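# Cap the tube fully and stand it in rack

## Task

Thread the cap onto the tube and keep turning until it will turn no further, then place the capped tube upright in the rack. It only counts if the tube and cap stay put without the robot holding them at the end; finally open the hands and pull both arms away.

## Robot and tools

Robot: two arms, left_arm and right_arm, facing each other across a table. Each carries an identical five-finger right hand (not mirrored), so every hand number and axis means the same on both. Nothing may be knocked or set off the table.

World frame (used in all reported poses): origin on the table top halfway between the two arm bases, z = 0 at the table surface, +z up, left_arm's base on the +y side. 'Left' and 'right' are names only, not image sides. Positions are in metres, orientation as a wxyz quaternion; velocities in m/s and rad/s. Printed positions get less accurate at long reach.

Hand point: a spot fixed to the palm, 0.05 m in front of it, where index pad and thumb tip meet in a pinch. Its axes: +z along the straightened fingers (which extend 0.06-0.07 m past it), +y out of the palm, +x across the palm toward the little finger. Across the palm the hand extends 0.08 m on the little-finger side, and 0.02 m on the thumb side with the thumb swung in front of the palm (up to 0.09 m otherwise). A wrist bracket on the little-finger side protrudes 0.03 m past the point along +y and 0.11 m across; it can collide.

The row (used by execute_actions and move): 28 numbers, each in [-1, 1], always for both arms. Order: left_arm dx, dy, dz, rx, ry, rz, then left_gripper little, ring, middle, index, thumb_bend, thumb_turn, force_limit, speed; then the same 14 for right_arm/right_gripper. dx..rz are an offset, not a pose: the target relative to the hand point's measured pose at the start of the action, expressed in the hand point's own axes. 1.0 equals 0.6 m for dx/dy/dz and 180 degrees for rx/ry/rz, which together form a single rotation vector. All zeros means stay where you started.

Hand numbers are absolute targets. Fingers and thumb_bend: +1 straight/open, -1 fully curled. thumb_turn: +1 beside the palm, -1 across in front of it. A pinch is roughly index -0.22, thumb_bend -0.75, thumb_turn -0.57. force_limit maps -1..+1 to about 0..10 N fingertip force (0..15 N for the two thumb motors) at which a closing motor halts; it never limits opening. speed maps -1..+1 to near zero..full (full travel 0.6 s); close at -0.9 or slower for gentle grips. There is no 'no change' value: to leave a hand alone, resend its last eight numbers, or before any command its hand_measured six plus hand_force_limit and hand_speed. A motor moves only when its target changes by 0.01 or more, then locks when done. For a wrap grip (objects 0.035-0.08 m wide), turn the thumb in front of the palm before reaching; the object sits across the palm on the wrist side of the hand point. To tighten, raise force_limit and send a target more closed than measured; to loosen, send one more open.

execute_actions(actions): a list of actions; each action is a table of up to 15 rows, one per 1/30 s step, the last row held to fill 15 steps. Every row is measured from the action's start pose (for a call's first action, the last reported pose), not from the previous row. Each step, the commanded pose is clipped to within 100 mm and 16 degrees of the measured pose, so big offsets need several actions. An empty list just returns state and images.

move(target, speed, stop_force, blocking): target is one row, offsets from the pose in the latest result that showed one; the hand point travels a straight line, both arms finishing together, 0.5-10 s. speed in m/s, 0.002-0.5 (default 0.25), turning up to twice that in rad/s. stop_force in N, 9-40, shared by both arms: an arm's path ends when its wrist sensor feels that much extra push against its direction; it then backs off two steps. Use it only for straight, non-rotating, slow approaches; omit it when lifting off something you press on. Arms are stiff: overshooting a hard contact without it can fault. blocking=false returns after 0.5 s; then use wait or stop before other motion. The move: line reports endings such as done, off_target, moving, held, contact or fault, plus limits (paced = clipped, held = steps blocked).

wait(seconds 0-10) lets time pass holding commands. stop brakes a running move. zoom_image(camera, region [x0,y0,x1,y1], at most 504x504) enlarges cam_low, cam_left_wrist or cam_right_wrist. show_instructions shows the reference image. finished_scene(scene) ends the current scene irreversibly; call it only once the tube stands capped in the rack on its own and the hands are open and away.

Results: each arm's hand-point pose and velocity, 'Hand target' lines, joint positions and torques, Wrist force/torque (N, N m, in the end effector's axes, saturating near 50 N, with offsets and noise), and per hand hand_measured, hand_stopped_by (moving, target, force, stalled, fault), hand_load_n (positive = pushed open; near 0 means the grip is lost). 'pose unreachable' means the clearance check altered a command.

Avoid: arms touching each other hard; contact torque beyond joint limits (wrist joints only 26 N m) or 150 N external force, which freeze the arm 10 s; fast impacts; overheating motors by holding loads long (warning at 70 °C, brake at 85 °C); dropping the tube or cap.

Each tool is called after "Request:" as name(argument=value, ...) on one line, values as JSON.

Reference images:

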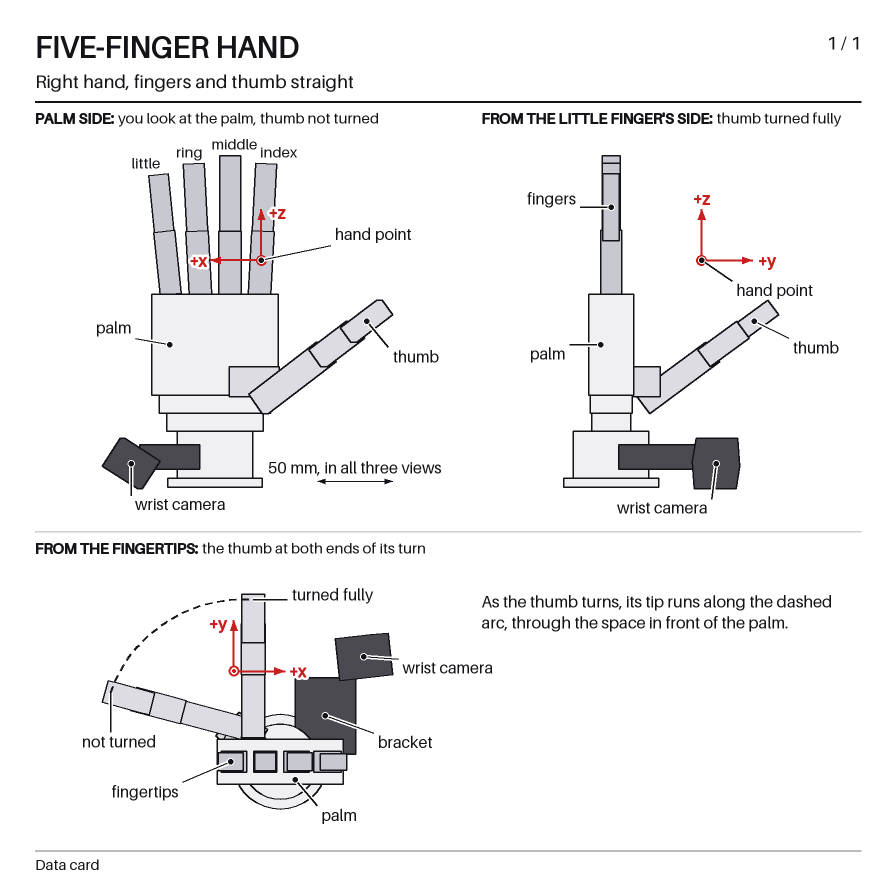

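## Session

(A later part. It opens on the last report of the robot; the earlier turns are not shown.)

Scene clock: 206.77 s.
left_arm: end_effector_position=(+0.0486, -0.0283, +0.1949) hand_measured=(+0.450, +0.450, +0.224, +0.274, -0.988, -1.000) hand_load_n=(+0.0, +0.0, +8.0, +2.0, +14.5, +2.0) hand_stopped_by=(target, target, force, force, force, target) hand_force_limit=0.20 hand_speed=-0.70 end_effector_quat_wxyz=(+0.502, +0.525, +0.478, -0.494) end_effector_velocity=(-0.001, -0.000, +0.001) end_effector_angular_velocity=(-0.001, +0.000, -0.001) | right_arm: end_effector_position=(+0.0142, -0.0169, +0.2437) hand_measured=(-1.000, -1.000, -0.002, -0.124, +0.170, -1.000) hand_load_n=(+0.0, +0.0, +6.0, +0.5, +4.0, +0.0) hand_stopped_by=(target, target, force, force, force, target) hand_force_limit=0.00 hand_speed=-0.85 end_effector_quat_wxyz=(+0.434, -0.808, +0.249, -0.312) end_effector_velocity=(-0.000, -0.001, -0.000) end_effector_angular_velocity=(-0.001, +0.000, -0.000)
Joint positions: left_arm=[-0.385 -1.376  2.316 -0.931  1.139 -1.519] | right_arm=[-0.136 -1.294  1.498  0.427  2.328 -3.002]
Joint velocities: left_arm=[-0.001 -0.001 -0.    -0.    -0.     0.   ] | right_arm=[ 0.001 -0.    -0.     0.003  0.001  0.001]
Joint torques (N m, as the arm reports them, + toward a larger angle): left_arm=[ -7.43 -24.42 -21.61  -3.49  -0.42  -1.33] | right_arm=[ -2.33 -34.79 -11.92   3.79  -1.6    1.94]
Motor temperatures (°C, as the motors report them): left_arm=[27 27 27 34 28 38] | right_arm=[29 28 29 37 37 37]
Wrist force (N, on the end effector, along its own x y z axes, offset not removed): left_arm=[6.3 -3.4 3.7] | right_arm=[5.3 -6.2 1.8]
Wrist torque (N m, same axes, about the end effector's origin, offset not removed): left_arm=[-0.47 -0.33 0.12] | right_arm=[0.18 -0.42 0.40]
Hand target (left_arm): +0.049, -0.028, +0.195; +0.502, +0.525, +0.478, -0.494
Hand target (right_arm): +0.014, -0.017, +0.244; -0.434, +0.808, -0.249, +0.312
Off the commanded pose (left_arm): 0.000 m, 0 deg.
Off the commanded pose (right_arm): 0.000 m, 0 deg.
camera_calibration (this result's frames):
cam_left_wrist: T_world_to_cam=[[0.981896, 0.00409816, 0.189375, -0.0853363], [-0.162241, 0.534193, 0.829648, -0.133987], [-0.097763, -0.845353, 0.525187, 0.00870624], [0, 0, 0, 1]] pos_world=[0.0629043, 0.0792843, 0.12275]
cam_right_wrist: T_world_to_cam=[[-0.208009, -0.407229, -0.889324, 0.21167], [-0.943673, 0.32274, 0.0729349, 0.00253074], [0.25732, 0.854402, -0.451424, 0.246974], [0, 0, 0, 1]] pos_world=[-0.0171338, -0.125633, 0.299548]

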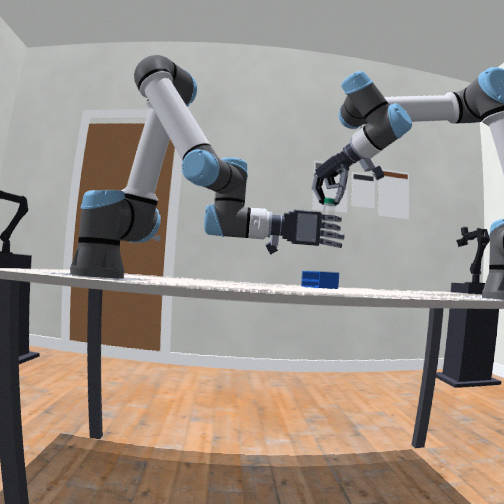

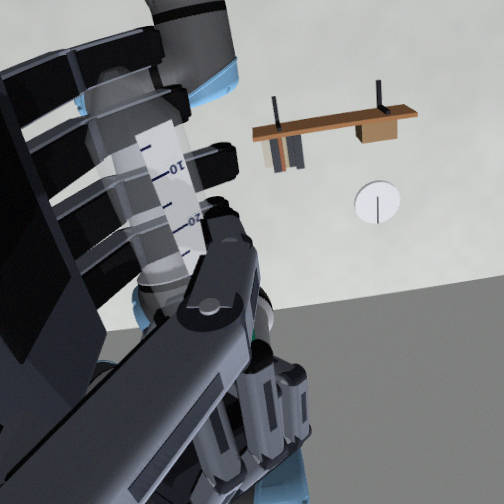

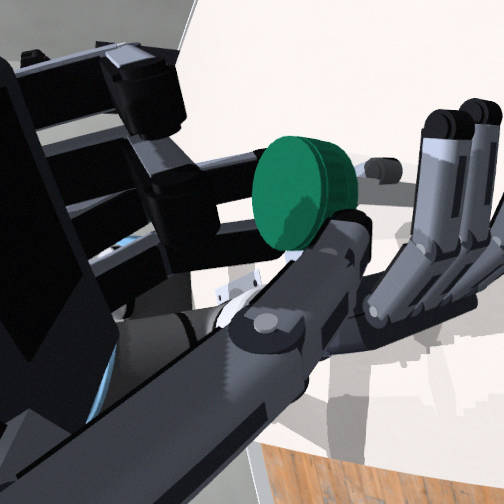

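Request:
execute_actions(actions=[[[0,0,0,0,0,0,0.45,0.45,-0.2,-0.2,-1,-1,0.2,-0.7,0,0,0,0,0,0,-1,-1,0.16,0.16,0.5,-1,0,0]]])

Request:
move(target=[0,0.004,0.003,0,-0.015,0.03,0.45,0.45,-0.2,-0.2,-1,-1,0.2,-0.7,0.016,0,0,0,-0.044,0.084,-1,-1,0.16,0.16,0.5,-1,0,0])

Request:
move(target=[0,0,0,0,0,0,0.45,0.45,-0.2,-0.2,-1,-1,0.2,-0.7,0,0.008,-0.0153,-0.003,-0.222,-0.115,-1,-1,0.16,0.16,0.5,-1,0,0], speed=0.5)

Request:
zoom_image(camera="cam_low", region=[275,170,375,270])

Scene clock: 207.63 s.
left_arm: end_effector_position=(+0.0486, -0.0283, +0.1949) hand_measured=(+0.450, +0.450, +0.224, +0.274, -0.988, -1.000) hand_load_n=(+0.0, +0.0, +5.0, +1.0, +11.0, +1.0) hand_stopped_by=(target, target, force, force, force, target) hand_force_limit=0.20 hand_speed=-0.70 end_effector_quat_wxyz=(+0.502, +0.525, +0.478, -0.494) end_effector_velocity=(+0.000, +0.000, -0.001) end_effector_angular_velocity=(+0.001, -0.000, +0.000) | right_arm: end_effector_position=(+0.0142, -0.0169, +0.2437) hand_measured=(-1.000, -1.000, +0.160, +0.160, +0.500, -1.000) hand_load_n=(+0.0, +0.0, +0.0, +0.0, +0.0, +0.0) hand_stopped_by=(target, target, target, target, moving, target) hand_force_limit=0.00 hand_speed=0.00 end_effector_quat_wxyz=(+0.434, -0.808, +0.249, -0.312) end_effector_velocity=(-0.000, +0.000, -0.001) end_effector_angular_velocity=(-0.000, +0.001, -0.001)
Joint positions: left_arm=[-0.385 -1.376  2.316 -0.931  1.139 -1.519] | right_arm=[-0.136 -1.294  1.498  0.427  2.328 -3.002]
Joint velocities: left_arm=[ 0.     0.001  0.    -0.    -0.    -0.   ] | right_arm=[0.    0.001 0.    0.    0.001 0.002]
Joint torques (N m, as the arm reports them, + toward a larger angle): left_arm=[ -7.43 -24.51 -20.94  -2.95  -0.7   -1.55] | right_arm=[  3.5  -31.74 -13.44  -1.1   -1.3    1.51]
Motor temperatures (°C, as the motors report them): left_arm=[27 27 27 34 28 38] | right_arm=[29 28 29 37 37 37]
Wrist force (N, on the end effector, along its own x y z axes, offset not removed): left_arm=[0.4 -1.2 0.8] | right_arm=[-0.2 -0.2 -1.5]
Wrist torque (N m, same axes, about the end effector's origin, offset not removed): left_arm=[-0.44 -0.28 -0.10] | right_arm=[0.34 0.42 -0.06]
Hand target (left_arm): +0.049, -0.028, +0.195; +0.502, +0.525, +0.478, -0.494
Hand target (right_arm): +0.014, -0.017, +0.244; -0.434, +0.808, -0.249, +0.312
Off the commanded pose (left_arm): 0.000 m, 0 deg.
Off the commanded pose (right_arm): 0.000 m, 0 deg.
camera_calibration (this result's frames):
cam_left_wrist: T_world_to_cam=[[0.981896, 0.00409813, 0.189375, -0.0853363], [-0.162241, 0.534193, 0.829648, -0.133987], [-0.097763, -0.845353, 0.525187, 0.00870629], [0, 0, 0, 1]] pos_world=[0.0629043, 0.0792844, 0.12275]
cam_right_wrist: T_world_to_cam=[[-0.208012, -0.40729, -0.889295, 0.21165], [-0.943673, 0.322746, 0.0729166, 0.00254034], [0.257318, 0.854371, -0.451484, 0.247], [0, 0, 0, 1]] pos_world=[-0.0171344, -0.125647, 0.299551]

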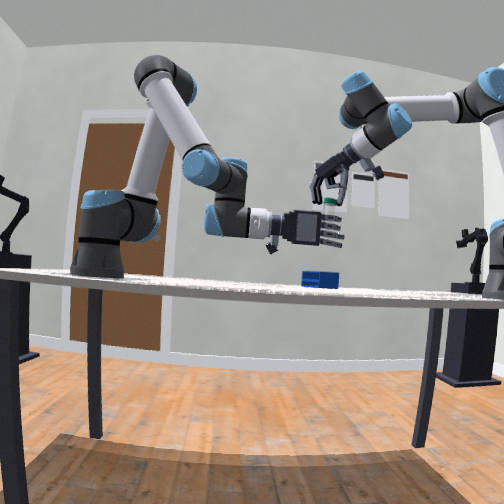

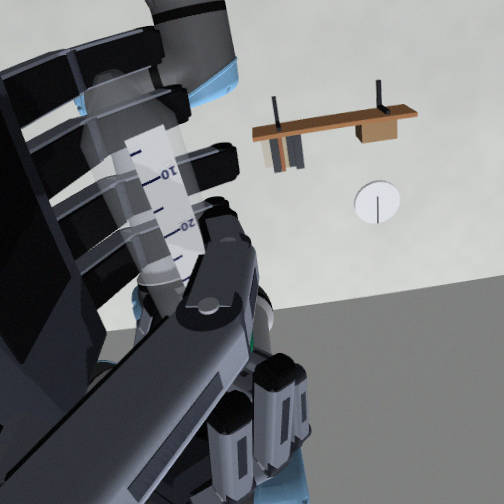

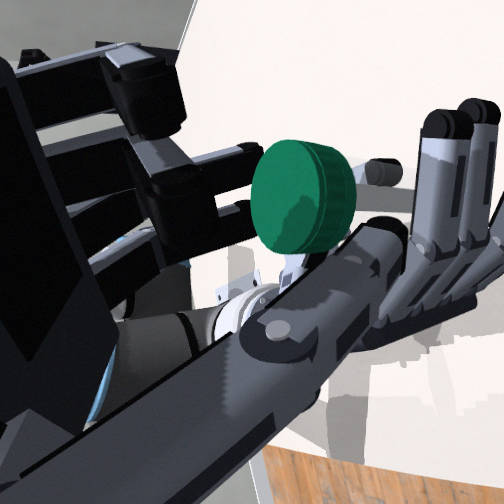

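Scene clock: 208.73 s.
left_arm: end_effector_position=(+0.0509, -0.0301, +0.1951) hand_measured=(+0.450, +0.450, +0.224, +0.274, -0.988, -1.000) hand_load_n=(+0.0, +0.0, +5.0, +1.0, +11.0, +1.0) hand_stopped_by=(target, target, force, force, force, target) hand_force_limit=0.20 hand_speed=-0.70 end_effector_quat_wxyz=(+0.536, +0.536, +0.441, -0.482) end_effector_velocity=(-0.001, -0.000, +0.000) end_effector_angular_velocity=(-0.003, -0.003, -0.001) | right_arm: end_effector_position=(+0.0208, -0.0234, +0.2465) hand_measured=(-1.000, -1.000, +0.160, +0.160, +0.500, -1.000) hand_load_n=(+0.0, +0.0, +0.0, +0.0, +0.0, +0.0) hand_stopped_by=(target, target, target, target, target, target) hand_force_limit=0.00 hand_speed=0.00 end_effector_quat_wxyz=(+0.487, -0.788, +0.322, -0.197) end_effector_velocity=(+0.000, -0.000, -0.000) end_effector_angular_velocity=(+0.010, +0.009, +0.003)
Joint positions: left_arm=[-0.359 -1.334  2.333 -1.041  1.169 -1.404] | right_arm=[-0.25  -1.433  1.654  0.325  2.099 -2.841]
Joint velocities: left_arm=[ 0.     0.001  0.001 -0.005  0.002  0.005] | right_arm=[-0.007 -0.007  0.009 -0.008 -0.014  0.005]
Joint torques (N m, as the arm reports them, + toward a larger angle): left_arm=[  9.06 -13.11  -1.73  -3.06   1.74   2.85] | right_arm=[ -9.08 -33.1   -9.04  -1.61  -2.28   2.47]
Motor temperatures (°C, as the motors report them): left_arm=[27 27 27 34 28 38] | right_arm=[29 28 29 37 37 37]
Wrist force (N, on the end effector, along its own x y z axes, offset not removed): left_arm=[0.2 0.1 1.5] | right_arm=[-0.2 -4.2 0.9]
Wrist torque (N m, same axes, about the end effector's origin, offset not removed): left_arm=[-0.21 -0.23 -0.03] | right_arm=[-0.56 0.18 -0.05]
Hand target (left_arm): +0.051, -0.030, +0.195; +0.536, +0.536, +0.440, -0.482
Hand target (right_arm): +0.021, -0.023, +0.247; -0.487, +0.788, -0.322, +0.196
Off the commanded pose (left_arm): 0.000 m, 0 deg.
Off the commanded pose (right_arm): 0.000 m, 0 deg.
move: done
camera_calibration (this result's frames):
cam_left_wrist: T_world_to_cam=[[0.960354, 0.0125334, 0.278502, -0.103703], [-0.234667, 0.575659, 0.783293, -0.118764], [-0.150505, -0.817594, 0.555777, 0.0048424], [0, 0, 0, 1]] pos_world=[0.0724502, 0.0736266, 0.119218]
cam_right_wrist: T_world_to_cam=[[-0.396256, -0.222924, -0.890666, 0.221469], [-0.901957, 0.275845, 0.332238, -0.0553212], [0.171623, 0.934994, -0.310373, 0.220984], [0, 0, 0, 1]] pos_world=[-0.0000647406, -0.141988, 0.284222]

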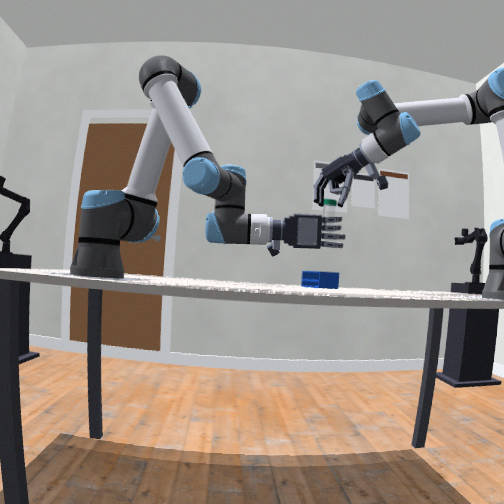

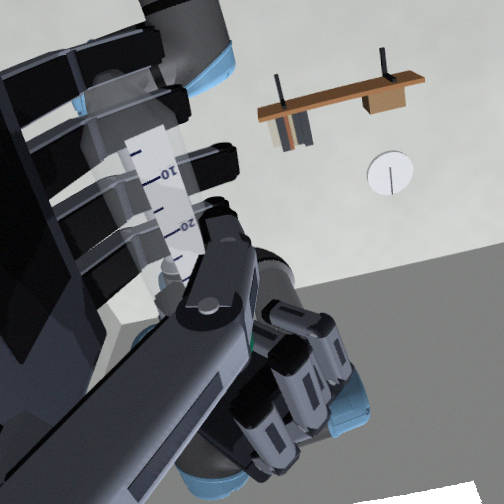

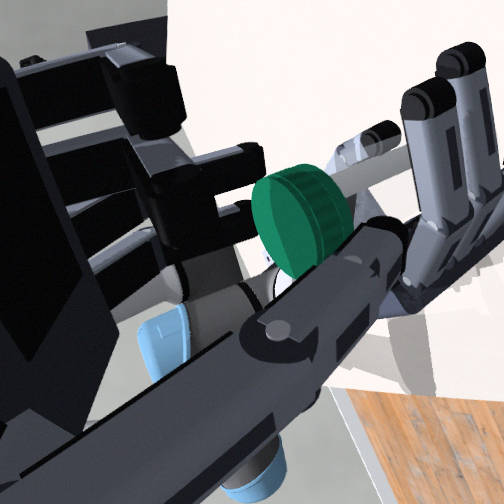

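Scene clock: 210.23 s.
left_arm: end_effector_position=(+0.0510, -0.0301, +0.1951) hand_measured=(+0.450, +0.450, +0.224, +0.274, -0.988, -1.000) hand_load_n=(+0.0, +0.0, +5.0, +1.0, +11.0, +1.0) hand_stopped_by=(target, target, force, force, force, target) hand_force_limit=0.20 hand_speed=-0.70 end_effector_quat_wxyz=(+0.536, +0.536, +0.441, -0.482) end_effector_velocity=(+0.000, +0.000, -0.000) end_effector_angular_velocity=(+0.000, -0.000, +0.000) | right_arm: end_effector_position=(+0.0137, -0.0308, +0.2464) hand_measured=(-1.000, -1.000, +0.160, +0.160, +0.500, -1.000) hand_load_n=(+0.0, +0.0, +0.0, +0.0, +0.0, +0.0) hand_stopped_by=(target, target, target, target, target, target) hand_force_limit=0.00 hand_speed=0.00 end_effector_quat_wxyz=(-0.521, +0.853, +0.005, -0.001) end_effector_velocity=(-0.000, +0.000, -0.000) end_effector_angular_velocity=(-0.003, +0.002, +0.015)
Joint positions: left_arm=[-0.359 -1.334  2.333 -1.041  1.169 -1.404] | right_arm=[-0.645 -1.525  1.75   0.323  1.065 -3.434]
Joint velocities: left_arm=[ 0.  0.  0. -0. -0.  0.] | right_arm=[-0.005  0.007 -0.006  0.009 -0.017 -0.011]
Joint torques (N m, as the arm reports them, + toward a larger angle): left_arm=[ -5.52 -32.81 -12.38   0.29  -1.79  -2.72] | right_arm=[ -9.39 -12.3  -31.37   2.09  -3.09  -2.37]
Motor temperatures (°C, as the motors report them): left_arm=[27 27 27 34 28 38] | right_arm=[29 28 29 37 37 37]
Wrist force (N, on the end effector, along its own x y z axes, offset not removed): left_arm=[0.4 -1.4 0.8] | right_arm=[-2.0 -3.9 1.5]
Wrist torque (N m, same axes, about the end effector's origin, offset not removed): left_arm=[-0.49 -0.26 -0.06] | right_arm=[-0.68 0.37 -0.15]
Hand target (left_arm): +0.051, -0.030, +0.195; +0.536, +0.536, +0.441, -0.482
Hand target (right_arm): +0.014, -0.031, +0.246; -0.521, +0.853, +0.006, -0.001
Off the commanded pose (left_arm): 0.000 m, 0 deg.
Off the commanded pose (right_arm): 0.000 m, 0 deg.
move: done
camera_calibration (this result's frames):
cam_left_wrist: T_world_to_cam=[[0.96035, 0.0125756, 0.278514, -0.103734], [-0.234707, 0.575626, 0.783305, -0.118754], [-0.15047, -0.817616, 0.555754, 0.0048655], [0, 0, 0, 1]] pos_world=[0.0724811, 0.0736406, 0.119208]
cam_right_wrist: T_world_to_cam=[[-0.116295, -0.445575, -0.887659, 0.205464], [-0.836039, -0.438575, 0.329682, -0.0818879], [-0.536204, 0.780458, -0.321514, 0.236812], [0, 0, 0, 1]] pos_world=[0.0824127, -0.129186, 0.285518]

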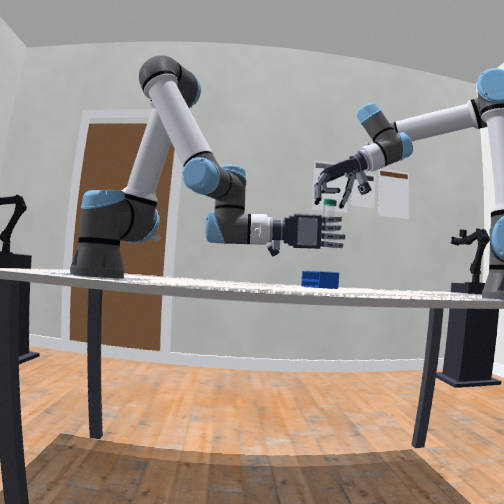

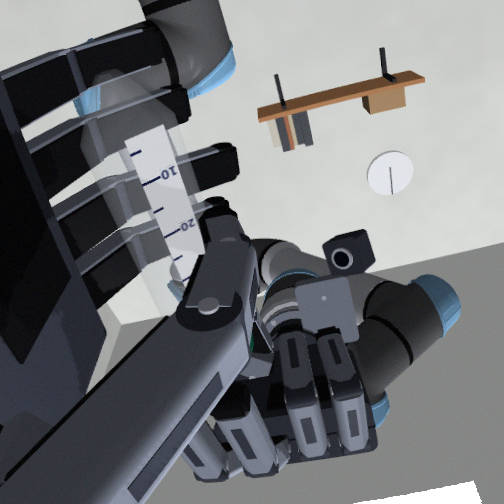

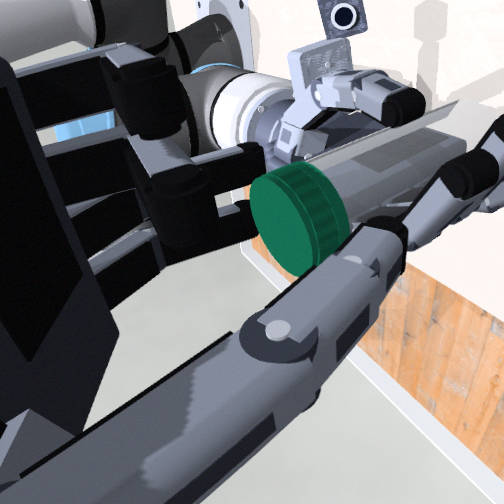

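Region (275, 170, 375, 270) of cam_low's 504x504 image, scaled by 5.040, with more detail than that image has.

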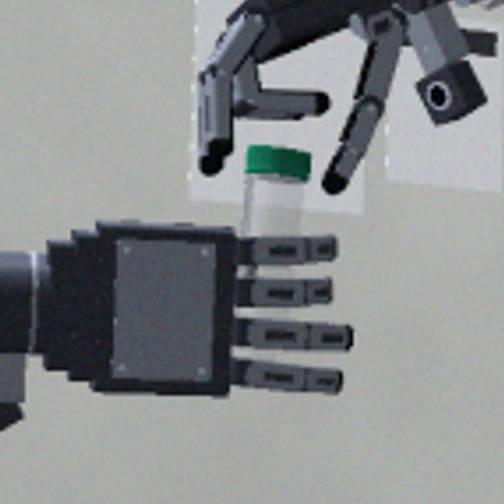

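Request:
execute_actions(actions=[[[0,0,0,0,0,0,0.45,0.45,-0.2,-0.2,-1,-1,0.2,-0.7,0,-0.0012,0.0022,0,0,0,-1,-1,0.06,0.04,0.26,-1,-0.8,-0.2]],[[0,0,0,0,0,0,0.45,0.45,-0.2,-0.2,-1,-1,0.2,-0.7,0,0,0,0,0,0,-1,-1,0.03,0.01,0.1,-1,-0.8,-0.6]],[[0,0,0,0,0,0,0.45,0.45,-0.2,-0.2,-1,-1,0.2,-0.7,0,0,0,0,0,0,-1,-1,-0.4,-0.4,0.1,-1,0.2,-0.8]],[[0,0,0,0,0,0,0.45,0.45,-0.2,-0.2,-1,-1,0.2,-0.7,0,0,0,0,0,0,-1,-1,-0.4,-0.4,0.1,-1,0.2,-0.8]]])

Request:
move(target=[0,0,0,0,0,0,0.45,0.45,-0.2,-0.2,-1,-1,0.2,-0.7,0.0046,-0.003,0.006,0,0.111,0.0575,-1,-1,-0.4,-0.4,0.1,-1,0.2,-0.8], speed=0.15)

Scene clock: 212.63 s.
left_arm: end_effector_position=(+0.0510, -0.0301, +0.1951) hand_measured=(+0.450, +0.450, +0.224, +0.274, -0.988, -1.000) hand_load_n=(+0.0, +0.0, +4.0, +1.5, +10.0, +1.5) hand_stopped_by=(target, target, force, force, force, target) hand_force_limit=0.20 hand_speed=-0.70 end_effector_quat_wxyz=(+0.536, +0.536, +0.441, -0.482) end_effector_velocity=(+0.000, -0.000, -0.000) end_effector_angular_velocity=(+0.001, -0.001, +0.001) | right_arm: end_effector_position=(+0.0137, -0.0293, +0.2464) hand_measured=(-1.000, -1.000, -0.012, -0.032, +0.130, -1.000) hand_load_n=(+0.0, +0.0, +6.0, +6.5, +10.5, +0.5) hand_stopped_by=(target, target, force, force, force, target) hand_force_limit=0.20 hand_speed=-0.80 end_effector_quat_wxyz=(-0.521, +0.853, +0.005, -0.001) end_effector_velocity=(+0.000, -0.000, +0.000) end_effector_angular_velocity=(+0.000, +0.000, -0.000)
Joint positions: left_arm=[-0.359 -1.334  2.333 -1.041  1.169 -1.404] | right_arm=[-0.642 -1.521  1.746  0.323  1.067 -3.433]
Joint velocities: left_arm=[ 0.     0.001 -0.    -0.    -0.     0.001] | right_arm=[-0. -0.  0.  0. -0.  0.]
Joint torques (N m, as the arm reports them, + toward a larger angle): left_arm=[ -8.82 -33.7  -15.22  -1.84  -1.4   -2.5 ] | right_arm=[  3.82 -13.86 -29.29  -1.42   1.19   1.56]
Motor temperatures (°C, as the motors report them): left_arm=[27 27 27 34 28 38] | right_arm=[29 28 29 37 37 37]
Wrist force (N, on the end effector, along its own x y z axes, offset not removed): left_arm=[2.1 -1.3 3.0] | right_arm=[-0.4 -4.4 -6.6]
Wrist torque (N m, same axes, about the end effector's origin, offset not removed): left_arm=[-0.45 -0.17 0.02] | right_arm=[-0.19 0.47 0.05]
Hand target (left_arm): +0.051, -0.030, +0.195; +0.536, +0.536, +0.441, -0.482
Hand target (right_arm): +0.014, -0.029, +0.246; -0.521, +0.853, +0.005, -0.001
Off the commanded pose (left_arm): 0.000 m, 0 deg.
Off the commanded pose (right_arm): 0.000 m, 0 deg.
camera_calibration (this result's frames):
cam_left_wrist: T_world_to_cam=[[0.960347, 0.0125803, 0.278523, -0.103739], [-0.23472, 0.575604, 0.783317, -0.118754], [-0.150465, -0.817631, 0.555733, 0.00487306], [0, 0, 0, 1]] pos_world=[0.0724845, 0.073645, 0.119208]
cam_right_wrist: T_world_to_cam=[[-0.116295, -0.445577, -0.887658, 0.206158], [-0.836033, -0.438583, 0.329687, -0.0812572], [-0.536213, 0.780452, -0.321512, 0.235655], [0, 0, 0, 1]] pos_world=[0.0824025, -0.127696, 0.285553]

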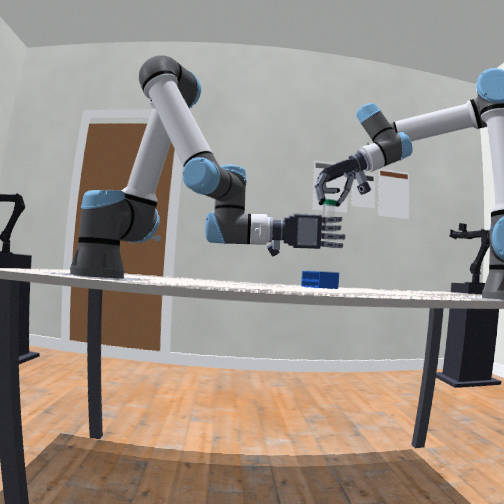

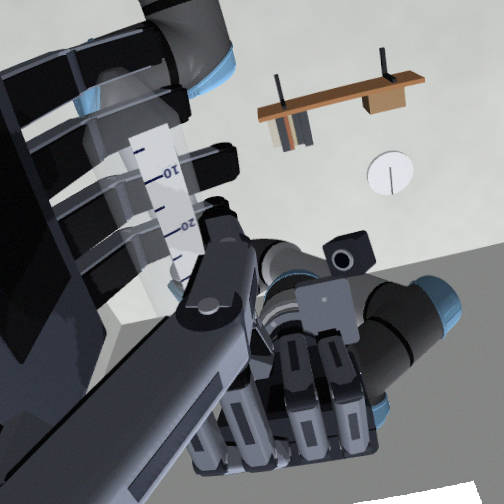

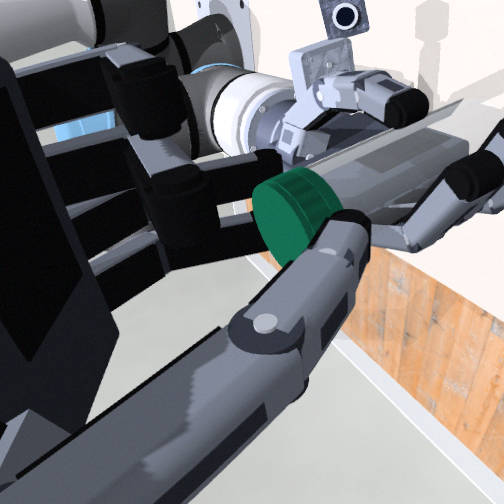

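Scene clock: 214.40 s.
left_arm: end_effector_position=(+0.0510, -0.0301, +0.1951) hand_measured=(+0.450, +0.450, +0.224, +0.274, -0.990, -1.000) hand_load_n=(+0.0, +0.0, +1.5, +0.0, +6.0, -0.5) hand_stopped_by=(target, target, force, force, force, target) hand_force_limit=0.20 hand_speed=-0.70 end_effector_quat_wxyz=(+0.536, +0.536, +0.441, -0.482) end_effector_velocity=(-0.000, -0.000, +0.001) end_effector_angular_velocity=(-0.001, -0.000, -0.000) | right_arm: end_effector_position=(+0.0163, -0.0253, +0.2465) hand_measured=(-1.000, -1.000, -0.012, -0.032, +0.130, -1.000) hand_load_n=(+0.0, +0.0, +6.5, +4.5, +11.0, -1.0) hand_stopped_by=(target, target, force, force, force, target) hand_force_limit=0.20 hand_speed=-0.80 end_effector_quat_wxyz=(+0.512, -0.838, +0.161, -0.100) end_effector_velocity=(+0.000, +0.000, -0.001) end_effector_angular_velocity=(-0.004, -0.002, -0.013)
Joint positions: left_arm=[-0.359 -1.334  2.333 -1.041  1.169 -1.404] | right_arm=[-0.446 -1.542  1.759  0.256  1.583 -3.138]
Joint velocities: left_arm=[-0.    -0.001 -0.    -0.    -0.     0.001] | right_arm=[ 0.008  0.004 -0.003  0.002  0.02   0.007]
Joint torques (N m, as the arm reports them, + toward a larger angle): left_arm=[ -8.39 -32.91 -15.47  -1.86  -1.51  -2.41] | right_arm=[  7.85 -10.71 -31.02   2.34   3.14   2.02]
Motor temperatures (°C, as the motors report them): left_arm=[27 27 27 34 28 38] | right_arm=[29 28 29 37 37 37]
Wrist force (N, on the end effector, along its own x y z axes, offset not removed): left_arm=[2.3 -0.3 3.0] | right_arm=[-3.0 1.8 0.6]
Wrist torque (N m, same axes, about the end effector's origin, offset not removed): left_arm=[-0.36 -0.22 -0.01] | right_arm=[0.79 0.25 0.09]
Hand target (left_arm): +0.051, -0.030, +0.195; +0.536, +0.536, +0.441, -0.482
Hand target (right_arm): +0.016, -0.025, +0.246; -0.512, +0.838, -0.162, +0.100
Off the commanded pose (left_arm): 0.000 m, 0 deg.
Off the commanded pose (right_arm): 0.000 m, 0 deg.
move: done
camera_calibration (this result's frames):
cam_left_wrist: T_world_to_cam=[[0.960348, 0.0125801, 0.27852, -0.103738], [-0.234718, 0.575605, 0.783318, -0.118755], [-0.150463, -0.817631, 0.555733, 0.00487297], [0, 0, 0, 1]] pos_world=[0.0724844, 0.073645, 0.119208]
cam_right_wrist: T_world_to_cam=[[-0.278871, -0.365851, -0.88791, 0.213062], [-0.939585, -0.087189, 0.331025, -0.0670486], [-0.198522, 0.926581, -0.319433, 0.231592], [0, 0, 0, 1]] pos_world=[0.042395, -0.142486, 0.285353]

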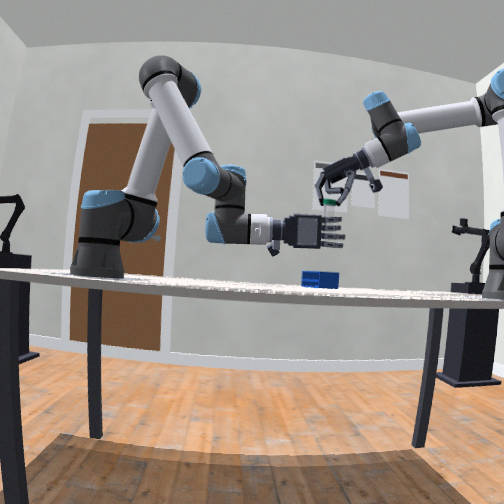

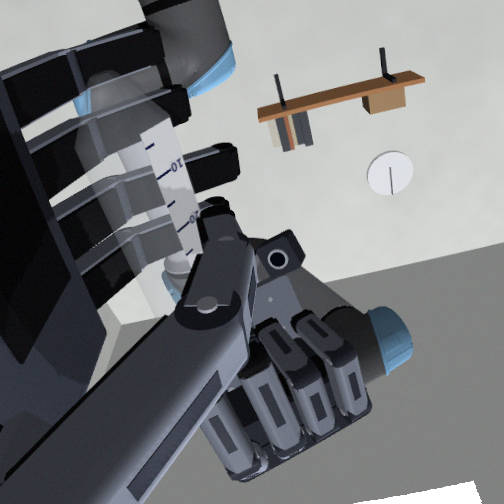

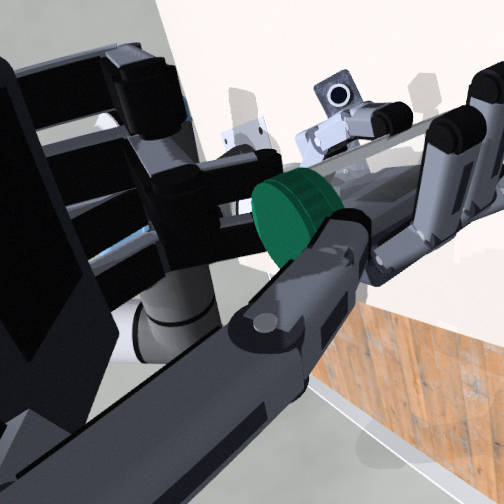

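Request:
execute_actions(actions=[[[0,0,0,0,0,0,1,1,1,1,0.8,-1,0,1,0,0,0,0,0,0,-1,-1,-0.4,-0.4,0.1,-1,0.2,-0.8]],[[0,0,-0.1,0,0,0,1,1,1,1,0.8,-1,0,1,0,0,0,0,0,0,-1,-1,-0.4,-0.4,0.1,-1,0.2,-0.8]]])

Request:
move(target=[0,0,-0.2,0,0,0,1,1,1,1,0.8,-1,0,1,0.797,-0.05,0.205,0,0.222,0.115,-1,-1,-0.4,-0.4,0.1,-1,0.2,-0.8], speed=0.25)

Request:
zoom_image(camera="cam_low", region=[275,200,375,300])

Scene clock: 215.87 s.
left_arm: end_effector_position=(+0.0539, +0.0274, +0.1926) hand_measured=(+1.000, +1.000, +1.000, +1.000, +0.800, -1.000) hand_load_n=(+0.0, +0.0, +0.0, +0.0, +0.0, +0.0) hand_stopped_by=(target, target, target, target, moving, target) hand_force_limit=0.00 hand_speed=1.00 end_effector_quat_wxyz=(+0.536, +0.536, +0.441, -0.482) end_effector_velocity=(-0.004, +0.021, +0.002) end_effector_angular_velocity=(+0.000, +0.001, +0.002) | right_arm: end_effector_position=(+0.0163, -0.0253, +0.2465) hand_measured=(-1.000, -1.000, -0.012, -0.032, +0.130, -1.000) hand_load_n=(+0.0, +0.0, +6.0, +5.0, +10.5, +1.0) hand_stopped_by=(target, target, force, force, force, target) hand_force_limit=0.20 hand_speed=-0.80 end_effector_quat_wxyz=(+0.512, -0.838, +0.161, -0.100) end_effector_velocity=(+0.001, -0.000, +0.000) end_effector_angular_velocity=(-0.000, -0.002, -0.001)
Joint positions: left_arm=[-0.445 -1.444  2.496 -1.096  1.084 -1.401] | right_arm=[-0.446 -1.542  1.759  0.256  1.583 -3.138]
Joint velocities: left_arm=[-0.058 -0.055  0.058 -0.004 -0.061  0.002] | right_arm=[-0.001 -0.    -0.    -0.     0.001 -0.001]
Joint torques (N m, as the arm reports them, + toward a larger angle): left_arm=[-11.2  -26.31  -1.41  -3.67  -2.01   2.66] | right_arm=[ -7.47 -26.46 -10.53  -1.48  -2.07  -2.16]
Motor temperatures (°C, as the motors report them): left_arm=[27 27 27 34 28 38] | right_arm=[29 28 29 37 37 37]
Wrist force (N, on the end effector, along its own x y z axes, offset not removed): left_arm=[1.4 -1.6 1.5] | right_arm=[1.9 -0.8 -0.3]
Wrist torque (N m, same axes, about the end effector's origin, offset not removed): left_arm=[-0.59 -0.44 0.00] | right_arm=[-0.13 -0.01 0.01]
Hand target (left_arm): +0.054, +0.030, +0.193; +0.536, +0.536, +0.441, -0.482
Hand target (right_arm): +0.016, -0.025, +0.246; -0.512, +0.838, -0.161, +0.100
Off the commanded pose (left_arm): 0.002 m, 0 deg.
Off the commanded pose (right_arm): 0.000 m, 0 deg.
camera_calibration (this result's frames):
cam_left_wrist: T_world_to_cam=[[0.960464, 0.0120149, 0.278144, -0.106481], [-0.234071, 0.575754, 0.783402, -0.149337], [-0.15073, -0.817535, 0.555803, 0.0537272], [0, 0, 0, 1]] pos_world=[0.0754143, 0.131185, 0.116746]
cam_right_wrist: T_world_to_cam=[[-0.278894, -0.365907, -0.88788, 0.213027], [-0.939578, -0.0871599, 0.331053, -0.0670446], [-0.198522, 0.926561, -0.31949, 0.231589], [0, 0, 0, 1]] pos_world=[0.042394, -0.142477, 0.285328]

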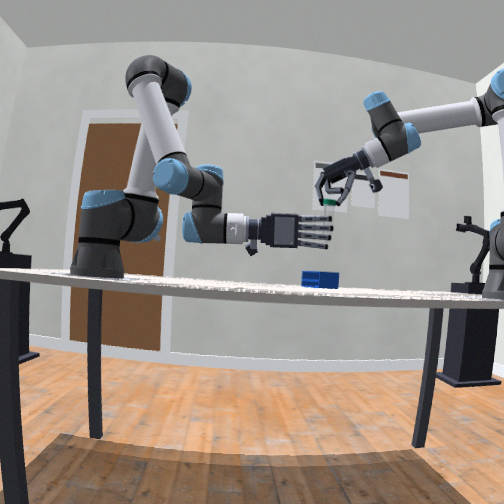

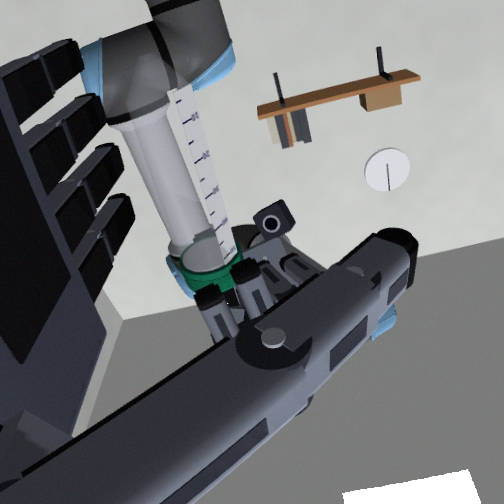

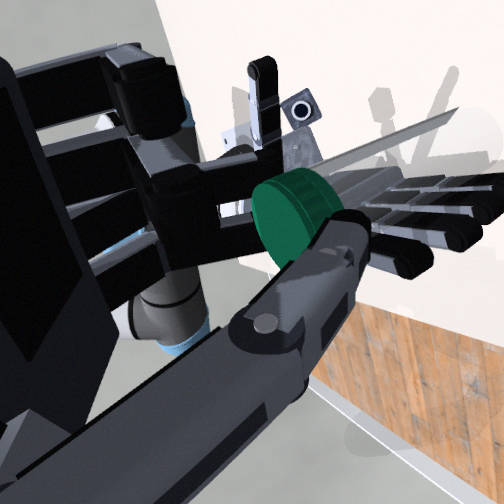

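Scene clock: 218.50 s.
left_arm: end_effector_position=(+0.0588, +0.1237, +0.1881) hand_measured=(+1.000, +1.000, +1.000, +1.000, +0.800, -1.000) hand_load_n=(+0.0, +0.0, +0.0, +0.0, +0.0, +0.0) hand_stopped_by=(target, target, target, target, target, target) hand_force_limit=0.00 hand_speed=1.00 end_effector_quat_wxyz=(+0.535, +0.536, +0.440, -0.483) end_effector_velocity=(-0.000, -0.000, +0.000) end_effector_angular_velocity=(-0.001, +0.002, -0.000) | right_arm: end_effector_position=(+0.5059, -0.0897, +0.2176) hand_measured=(-1.000, -1.000, -0.012, -0.032, +0.130, -1.000) hand_load_n=(+0.0, +0.0, +6.0, +5.0, +10.5, +1.0) hand_stopped_by=(target, target, force, force, force, target) hand_force_limit=0.20 hand_speed=-0.80 end_effector_quat_wxyz=(+0.436, -0.712, +0.470, -0.287) end_effector_velocity=(+0.002, +0.000, +0.001) end_effector_angular_velocity=(-0.000, -0.000, -0.002)
Joint positions: left_arm=[-0.737 -1.709  2.783 -1.128  0.795 -1.384] | right_arm=[-1.073 -1.119  1.301  0.296  1.722 -3.062]
Joint velocities: left_arm=[-0.    -0.002 -0.     0.    -0.    -0.   ] | right_arm=[-0.     0.004 -0.007  0.004  0.002  0.   ]
Joint torques (N m, as the arm reports them, + toward a larger angle): left_arm=[ 10.08   4.72 -23.05  -3.34   1.69   1.73] | right_arm=[ -9.21 -30.11 -32.42   1.86   2.91   2.3 ]
Motor temperatures (°C, as the motors report them): left_arm=[27 27 27 34 28 38] | right_arm=[29 28 29 37 37 37]
Wrist force (N, on the end effector, along its own x y z axes, offset not removed): left_arm=[1.6 -0.9 1.4] | right_arm=[0.1 2.0 -10.5]
Wrist torque (N m, same axes, about the end effector's origin, offset not removed): left_arm=[-0.46 -0.49 0.03] | right_arm=[1.03 0.50 0.11]
Hand target (left_arm): +0.059, +0.124, +0.188; +0.535, +0.536, +0.440, -0.483
Hand target (right_arm): +0.506, -0.090, +0.218; -0.436, +0.712, -0.470, +0.287
Off the commanded pose (left_arm): 0.024 m, 0 deg.
Off the commanded pose (right_arm): 0.001 m, 0 deg.
move: held (left_arm); limits=held; held on 24 of 79 steps (left_arm), including the last (left_arm)
pose unreachable (left arm): on one or more control steps of this call, first in action 0 (counted from 0), this arm could not follow its commanded pose, so it was not sent that pose on those steps. On the call's last step it was still not sent that pose. It may still have moved: this result reports where it is.
cause: the commanded pose would bring two parts of the arm too close to each other (joints 3 (elbow) to 5 (wrist 2) lie between them).
camera_calibration (this result's frames):
cam_left_wrist: T_world_to_cam=[[0.960579, 0.00971797, 0.277838, -0.110724], [-0.232424, 0.576415, 0.783406, -0.20024], [-0.152537, -0.817099, 0.555951, 0.135705], [0, 0, 0, 1]] pos_world=[0.0805183, 0.227381, 0.112187]
cam_right_wrist: T_world_to_cam=[[-0.457162, -0.058998, -0.887424, 0.417984], [-0.725687, 0.601602, 0.333846, 0.349868], [0.51418, 0.796614, -0.317844, 0.00663812], [0, 0, 0, 1]] pos_world=[0.441568, -0.191109, 0.256237]

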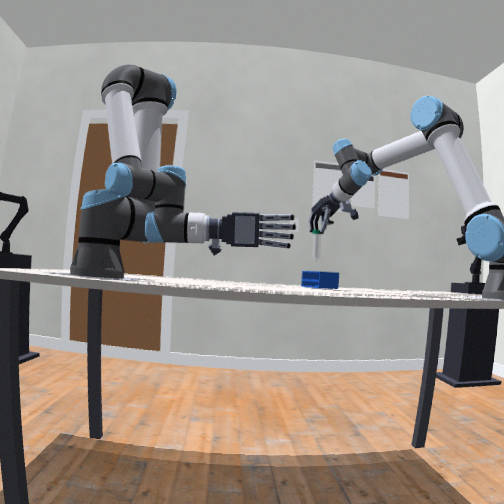

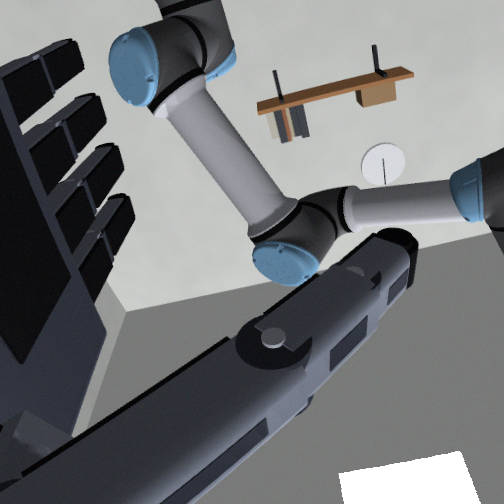

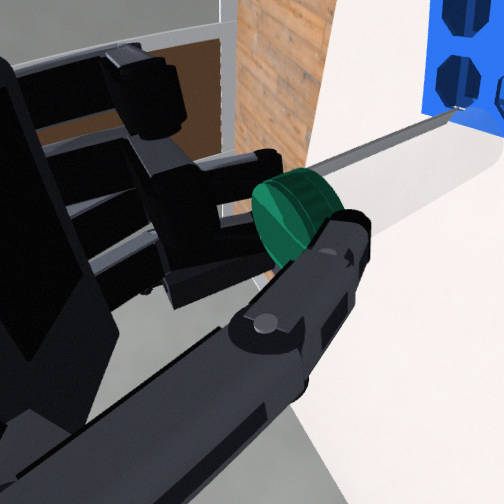

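Region (275, 200, 375, 300) of cam_low's 504x504 image, scaled by 5.040, with more detail than that image has.

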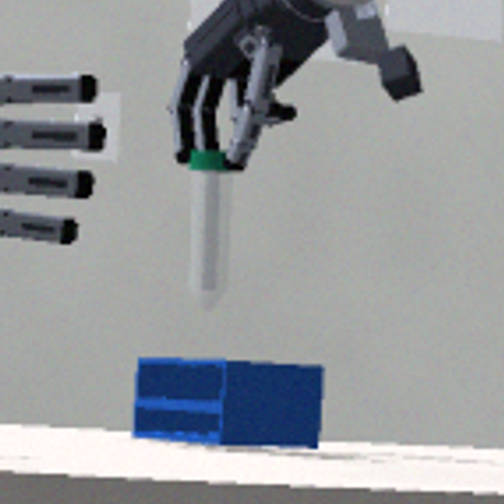

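Request:
move(target=[0,0,0,0,0,0,1,1,1,1,0.8,-1,0,1,0.006,0.035,0.041,0,0,0,-1,-1,-0.4,-0.4,0.1,-1,0.2,-0.8], speed=0.08)

Request:
zoom_image(camera="cam_right_wrist", region=[344,40,504,200])

Scene clock: 219.73 s.
left_arm: end_effector_position=(+0.0588, +0.1237, +0.1881) hand_measured=(+1.000, +1.000, +1.000, +1.000, +0.800, -1.000) hand_load_n=(+0.0, +0.0, +0.0, +0.0, +0.0, +0.0) hand_stopped_by=(target, target, target, target, target, target) hand_force_limit=0.00 hand_speed=1.00 end_effector_quat_wxyz=(+0.535, +0.536, +0.440, -0.483) end_effector_velocity=(+0.000, -0.000, +0.000) end_effector_angular_velocity=(-0.001, +0.001, +0.001) | right_arm: end_effector_position=(+0.5186, -0.0881, +0.1879) hand_measured=(-1.000, -1.000, -0.012, -0.032, +0.130, -1.000) hand_load_n=(+0.0, +0.0, +6.0, +5.0, +10.5, +1.0) hand_stopped_by=(target, target, force, force, force, target) hand_force_limit=0.20 hand_speed=-0.80 end_effector_quat_wxyz=(+0.436, -0.712, +0.470, -0.287) end_effector_velocity=(+0.000, +0.000, -0.001) end_effector_angular_velocity=(+0.001, -0.001, +0.001)
Joint positions: left_arm=[-0.737 -1.709  2.783 -1.128  0.795 -1.384] | right_arm=[-1.083 -1.08   1.32   0.238  1.713 -3.067]
Joint velocities: left_arm=[ 0.001 -0.001 -0.    -0.    -0.    -0.   ] | right_arm=[-0.     0.001  0.001 -0.003 -0.001 -0.   ]
Joint torques (N m, as the arm reports them, + toward a larger angle): left_arm=[ 10.47   5.33 -22.49  -3.29   1.79   1.09] | right_arm=[ -9.5  -30.4   -9.14  -2.13  -2.41  -2.33]
Motor temperatures (°C, as the motors report them): left_arm=[27 27 27 34 28 38] | right_arm=[29 28 29 37 37 37]
Wrist force (N, on the end effector, along its own x y z axes, offset not removed): left_arm=[1.1 -0.5 1.6] | right_arm=[2.7 -2.5 -2.9]
Wrist torque (N m, same axes, about the end effector's origin, offset not removed): left_arm=[-0.40 -0.34 -0.03] | right_arm=[-0.20 -0.10 0.08]
Hand target (left_arm): +0.059, +0.124, +0.188; +0.535, +0.536, +0.440, -0.483
Hand target (right_arm): +0.519, -0.088, +0.188; -0.436, +0.712, -0.470, +0.287
Off the commanded pose (left_arm): 0.000 m, 0 deg.
Off the commanded pose (right_arm): 0.000 m, 0 deg.
move: done
camera_calibration (this result's frames):
cam_left_wrist: T_world_to_cam=[[0.960579, 0.00972036, 0.277838, -0.110725], [-0.232425, 0.576415, 0.783406, -0.200239], [-0.152535, -0.8171, 0.555951, 0.135705], [0, 0, 0, 1]] pos_world=[0.080519, 0.227381, 0.112187]
cam_right_wrist: T_world_to_cam=[[-0.45716, -0.0590096, -0.887425, 0.397457], [-0.725684, 0.601612, 0.333835, 0.368023], [0.514186, 0.796606, -0.317855, -0.0105288], [0, 0, 0, 1]] pos_world=[0.454184, -0.189566, 0.226508]

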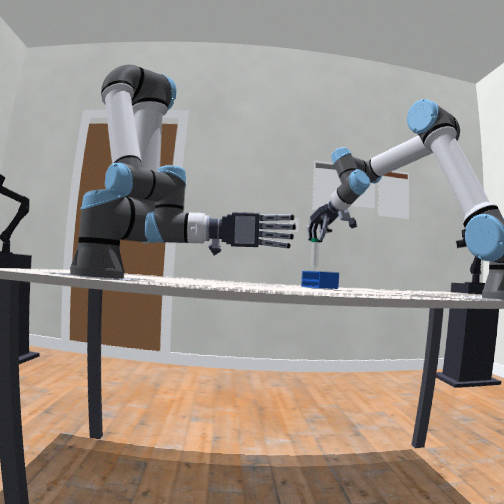

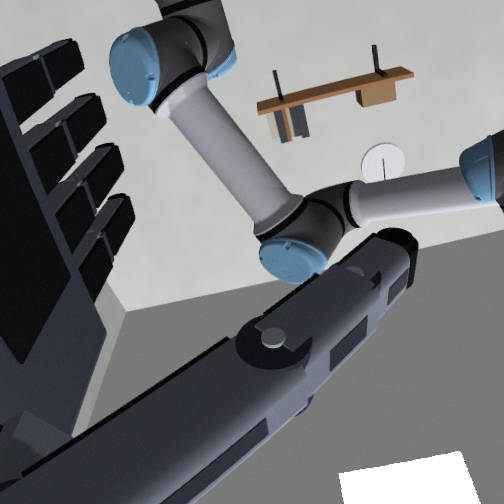

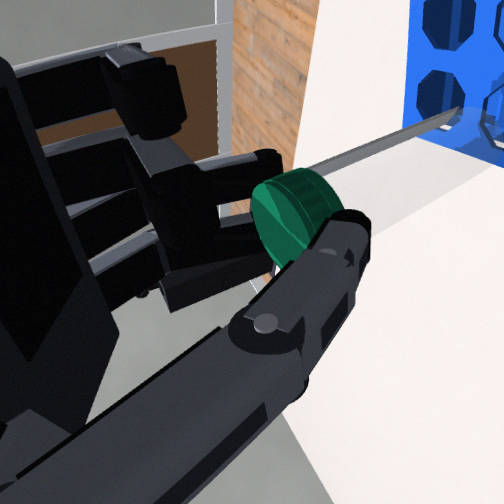

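Region (344, 40, 504, 200) of cam_right_wrist's 504x504 image, scaled by 3.150, with more detail than that image has.

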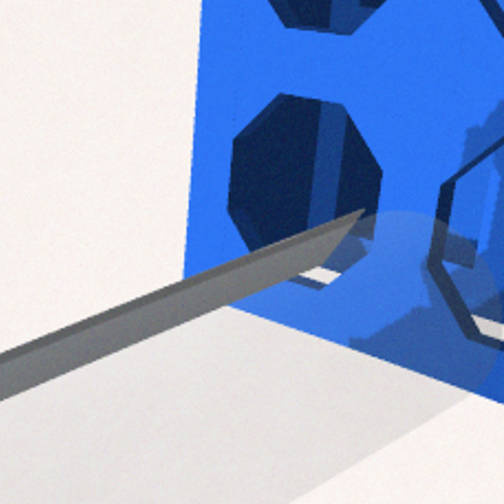

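Request:
move(target=[0,0,0,0,0,0,1,1,1,1,0.8,-1,0,1,0.007,0.03,0.015,0,0,0,-1,-1,-0.4,-0.4,0.1,-1,0.2,-0.8], speed=0.03)

Request:
zoom_image(camera="cam_right_wrist", region=[344,40,504,200])

Scene clock: 221.03 s.
left_arm: end_effector_position=(+0.0588, +0.1237, +0.1881) hand_measured=(+1.000, +1.000, +1.000, +1.000, +0.800, -1.000) hand_load_n=(+0.0, +0.0, +0.0, +0.0, +0.0, +0.0) hand_stopped_by=(target, target, target, target, target, target) hand_force_limit=0.00 hand_speed=1.00 end_effector_quat_wxyz=(+0.535, +0.536, +0.440, -0.483) end_effector_velocity=(+0.000, +0.000, -0.001) end_effector_angular_velocity=(+0.001, -0.003, +0.000) | right_arm: end_effector_position=(+0.5200, -0.0920, +0.1679) hand_measured=(-1.000, -1.000, -0.012, -0.032, +0.130, -1.000) hand_load_n=(+0.0, +0.0, +6.0, +5.0, +10.5, +1.0) hand_stopped_by=(target, target, force, force, force, target) hand_force_limit=0.20 hand_speed=-0.80 end_effector_quat_wxyz=(+0.436, -0.712, +0.470, -0.287) end_effector_velocity=(+0.000, -0.001, -0.002) end_effector_angular_velocity=(-0.001, +0.000, +0.000)
Joint positions: left_arm=[-0.737 -1.709  2.783 -1.128  0.795 -1.384] | right_arm=[-1.091 -1.072  1.36   0.189  1.706 -3.071]
Joint velocities: left_arm=[ 0.     0.002  0.     0.    -0.     0.001] | right_arm=[-0.001  0.001  0.004 -0.004 -0.001 -0.001]
Joint torques (N m, as the arm reports them, + toward a larger angle): left_arm=[ 10.98   4.61 -22.52  -3.17   1.75   1.16] | right_arm=[ -8.88 -30.99  -9.15  -2.    -2.48  -2.47]
Motor temperatures (°C, as the motors report them): left_arm=[27 27 27 34 28 38] | right_arm=[29 28 29 37 37 37]
Wrist force (N, on the end effector, along its own x y z axes, offset not removed): left_arm=[1.3 -0.7 1.7] | right_arm=[-0.9 -0.2 -4.9]
Wrist torque (N m, same axes, about the end effector's origin, offset not removed): left_arm=[-0.42 -0.39 0.01] | right_arm=[0.49 0.53 0.09]
Hand target (left_arm): +0.059, +0.124, +0.188; +0.535, +0.536, +0.440, -0.483
Hand target (right_arm): +0.520, -0.092, +0.168; -0.436, +0.712, -0.470, +0.287
Off the commanded pose (left_arm): 0.000 m, 0 deg.
Off the commanded pose (right_arm): 0.000 m, 0 deg.
move: done
camera_calibration (this result's frames):
cam_left_wrist: T_world_to_cam=[[0.960579, 0.00972028, 0.277838, -0.110725], [-0.232425, 0.576415, 0.783406, -0.200239], [-0.152535, -0.8171, 0.555951, 0.135705], [0, 0, 0, 1]] pos_world=[0.080519, 0.227381, 0.112187]
cam_right_wrist: T_world_to_cam=[[-0.457174, -0.0590281, -0.887416, 0.380182], [-0.725675, 0.601625, 0.333831, 0.378049], [0.514187, 0.796594, -0.317883, -0.0145098], [0, 0, 0, 1]] pos_world=[0.455611, -0.193444, 0.206563]

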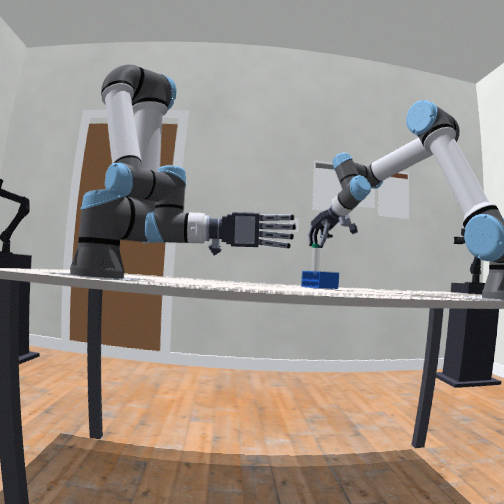

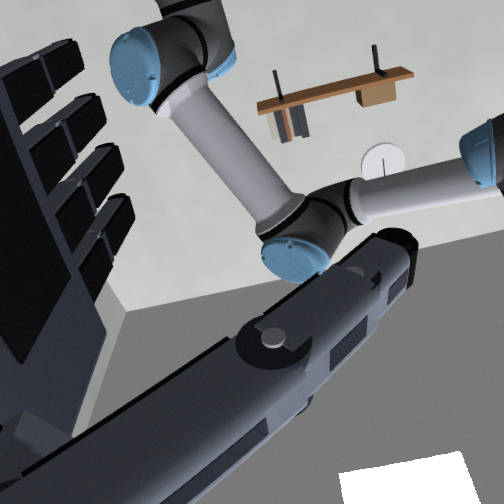

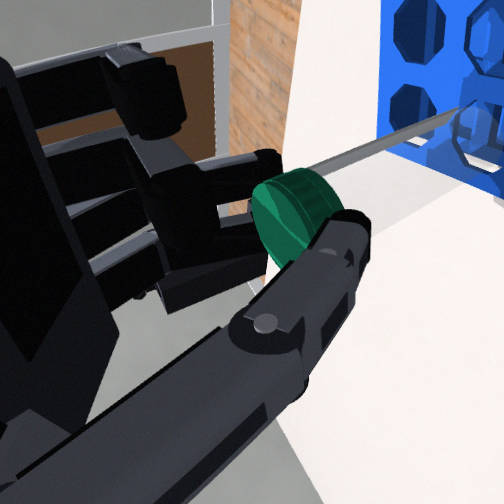

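Region (344, 40, 504, 200) of cam_right_wrist's 504x504 image, scaled by 3.150, with more detail than that image has.

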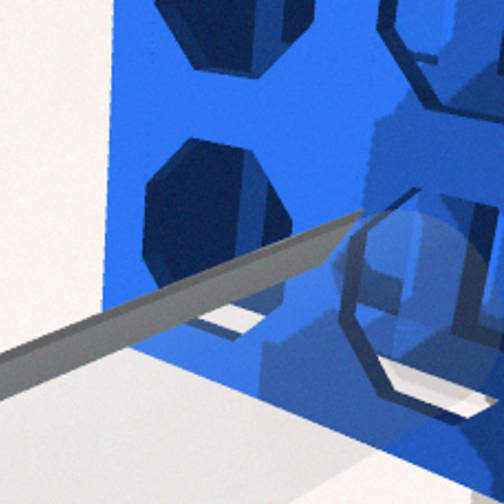

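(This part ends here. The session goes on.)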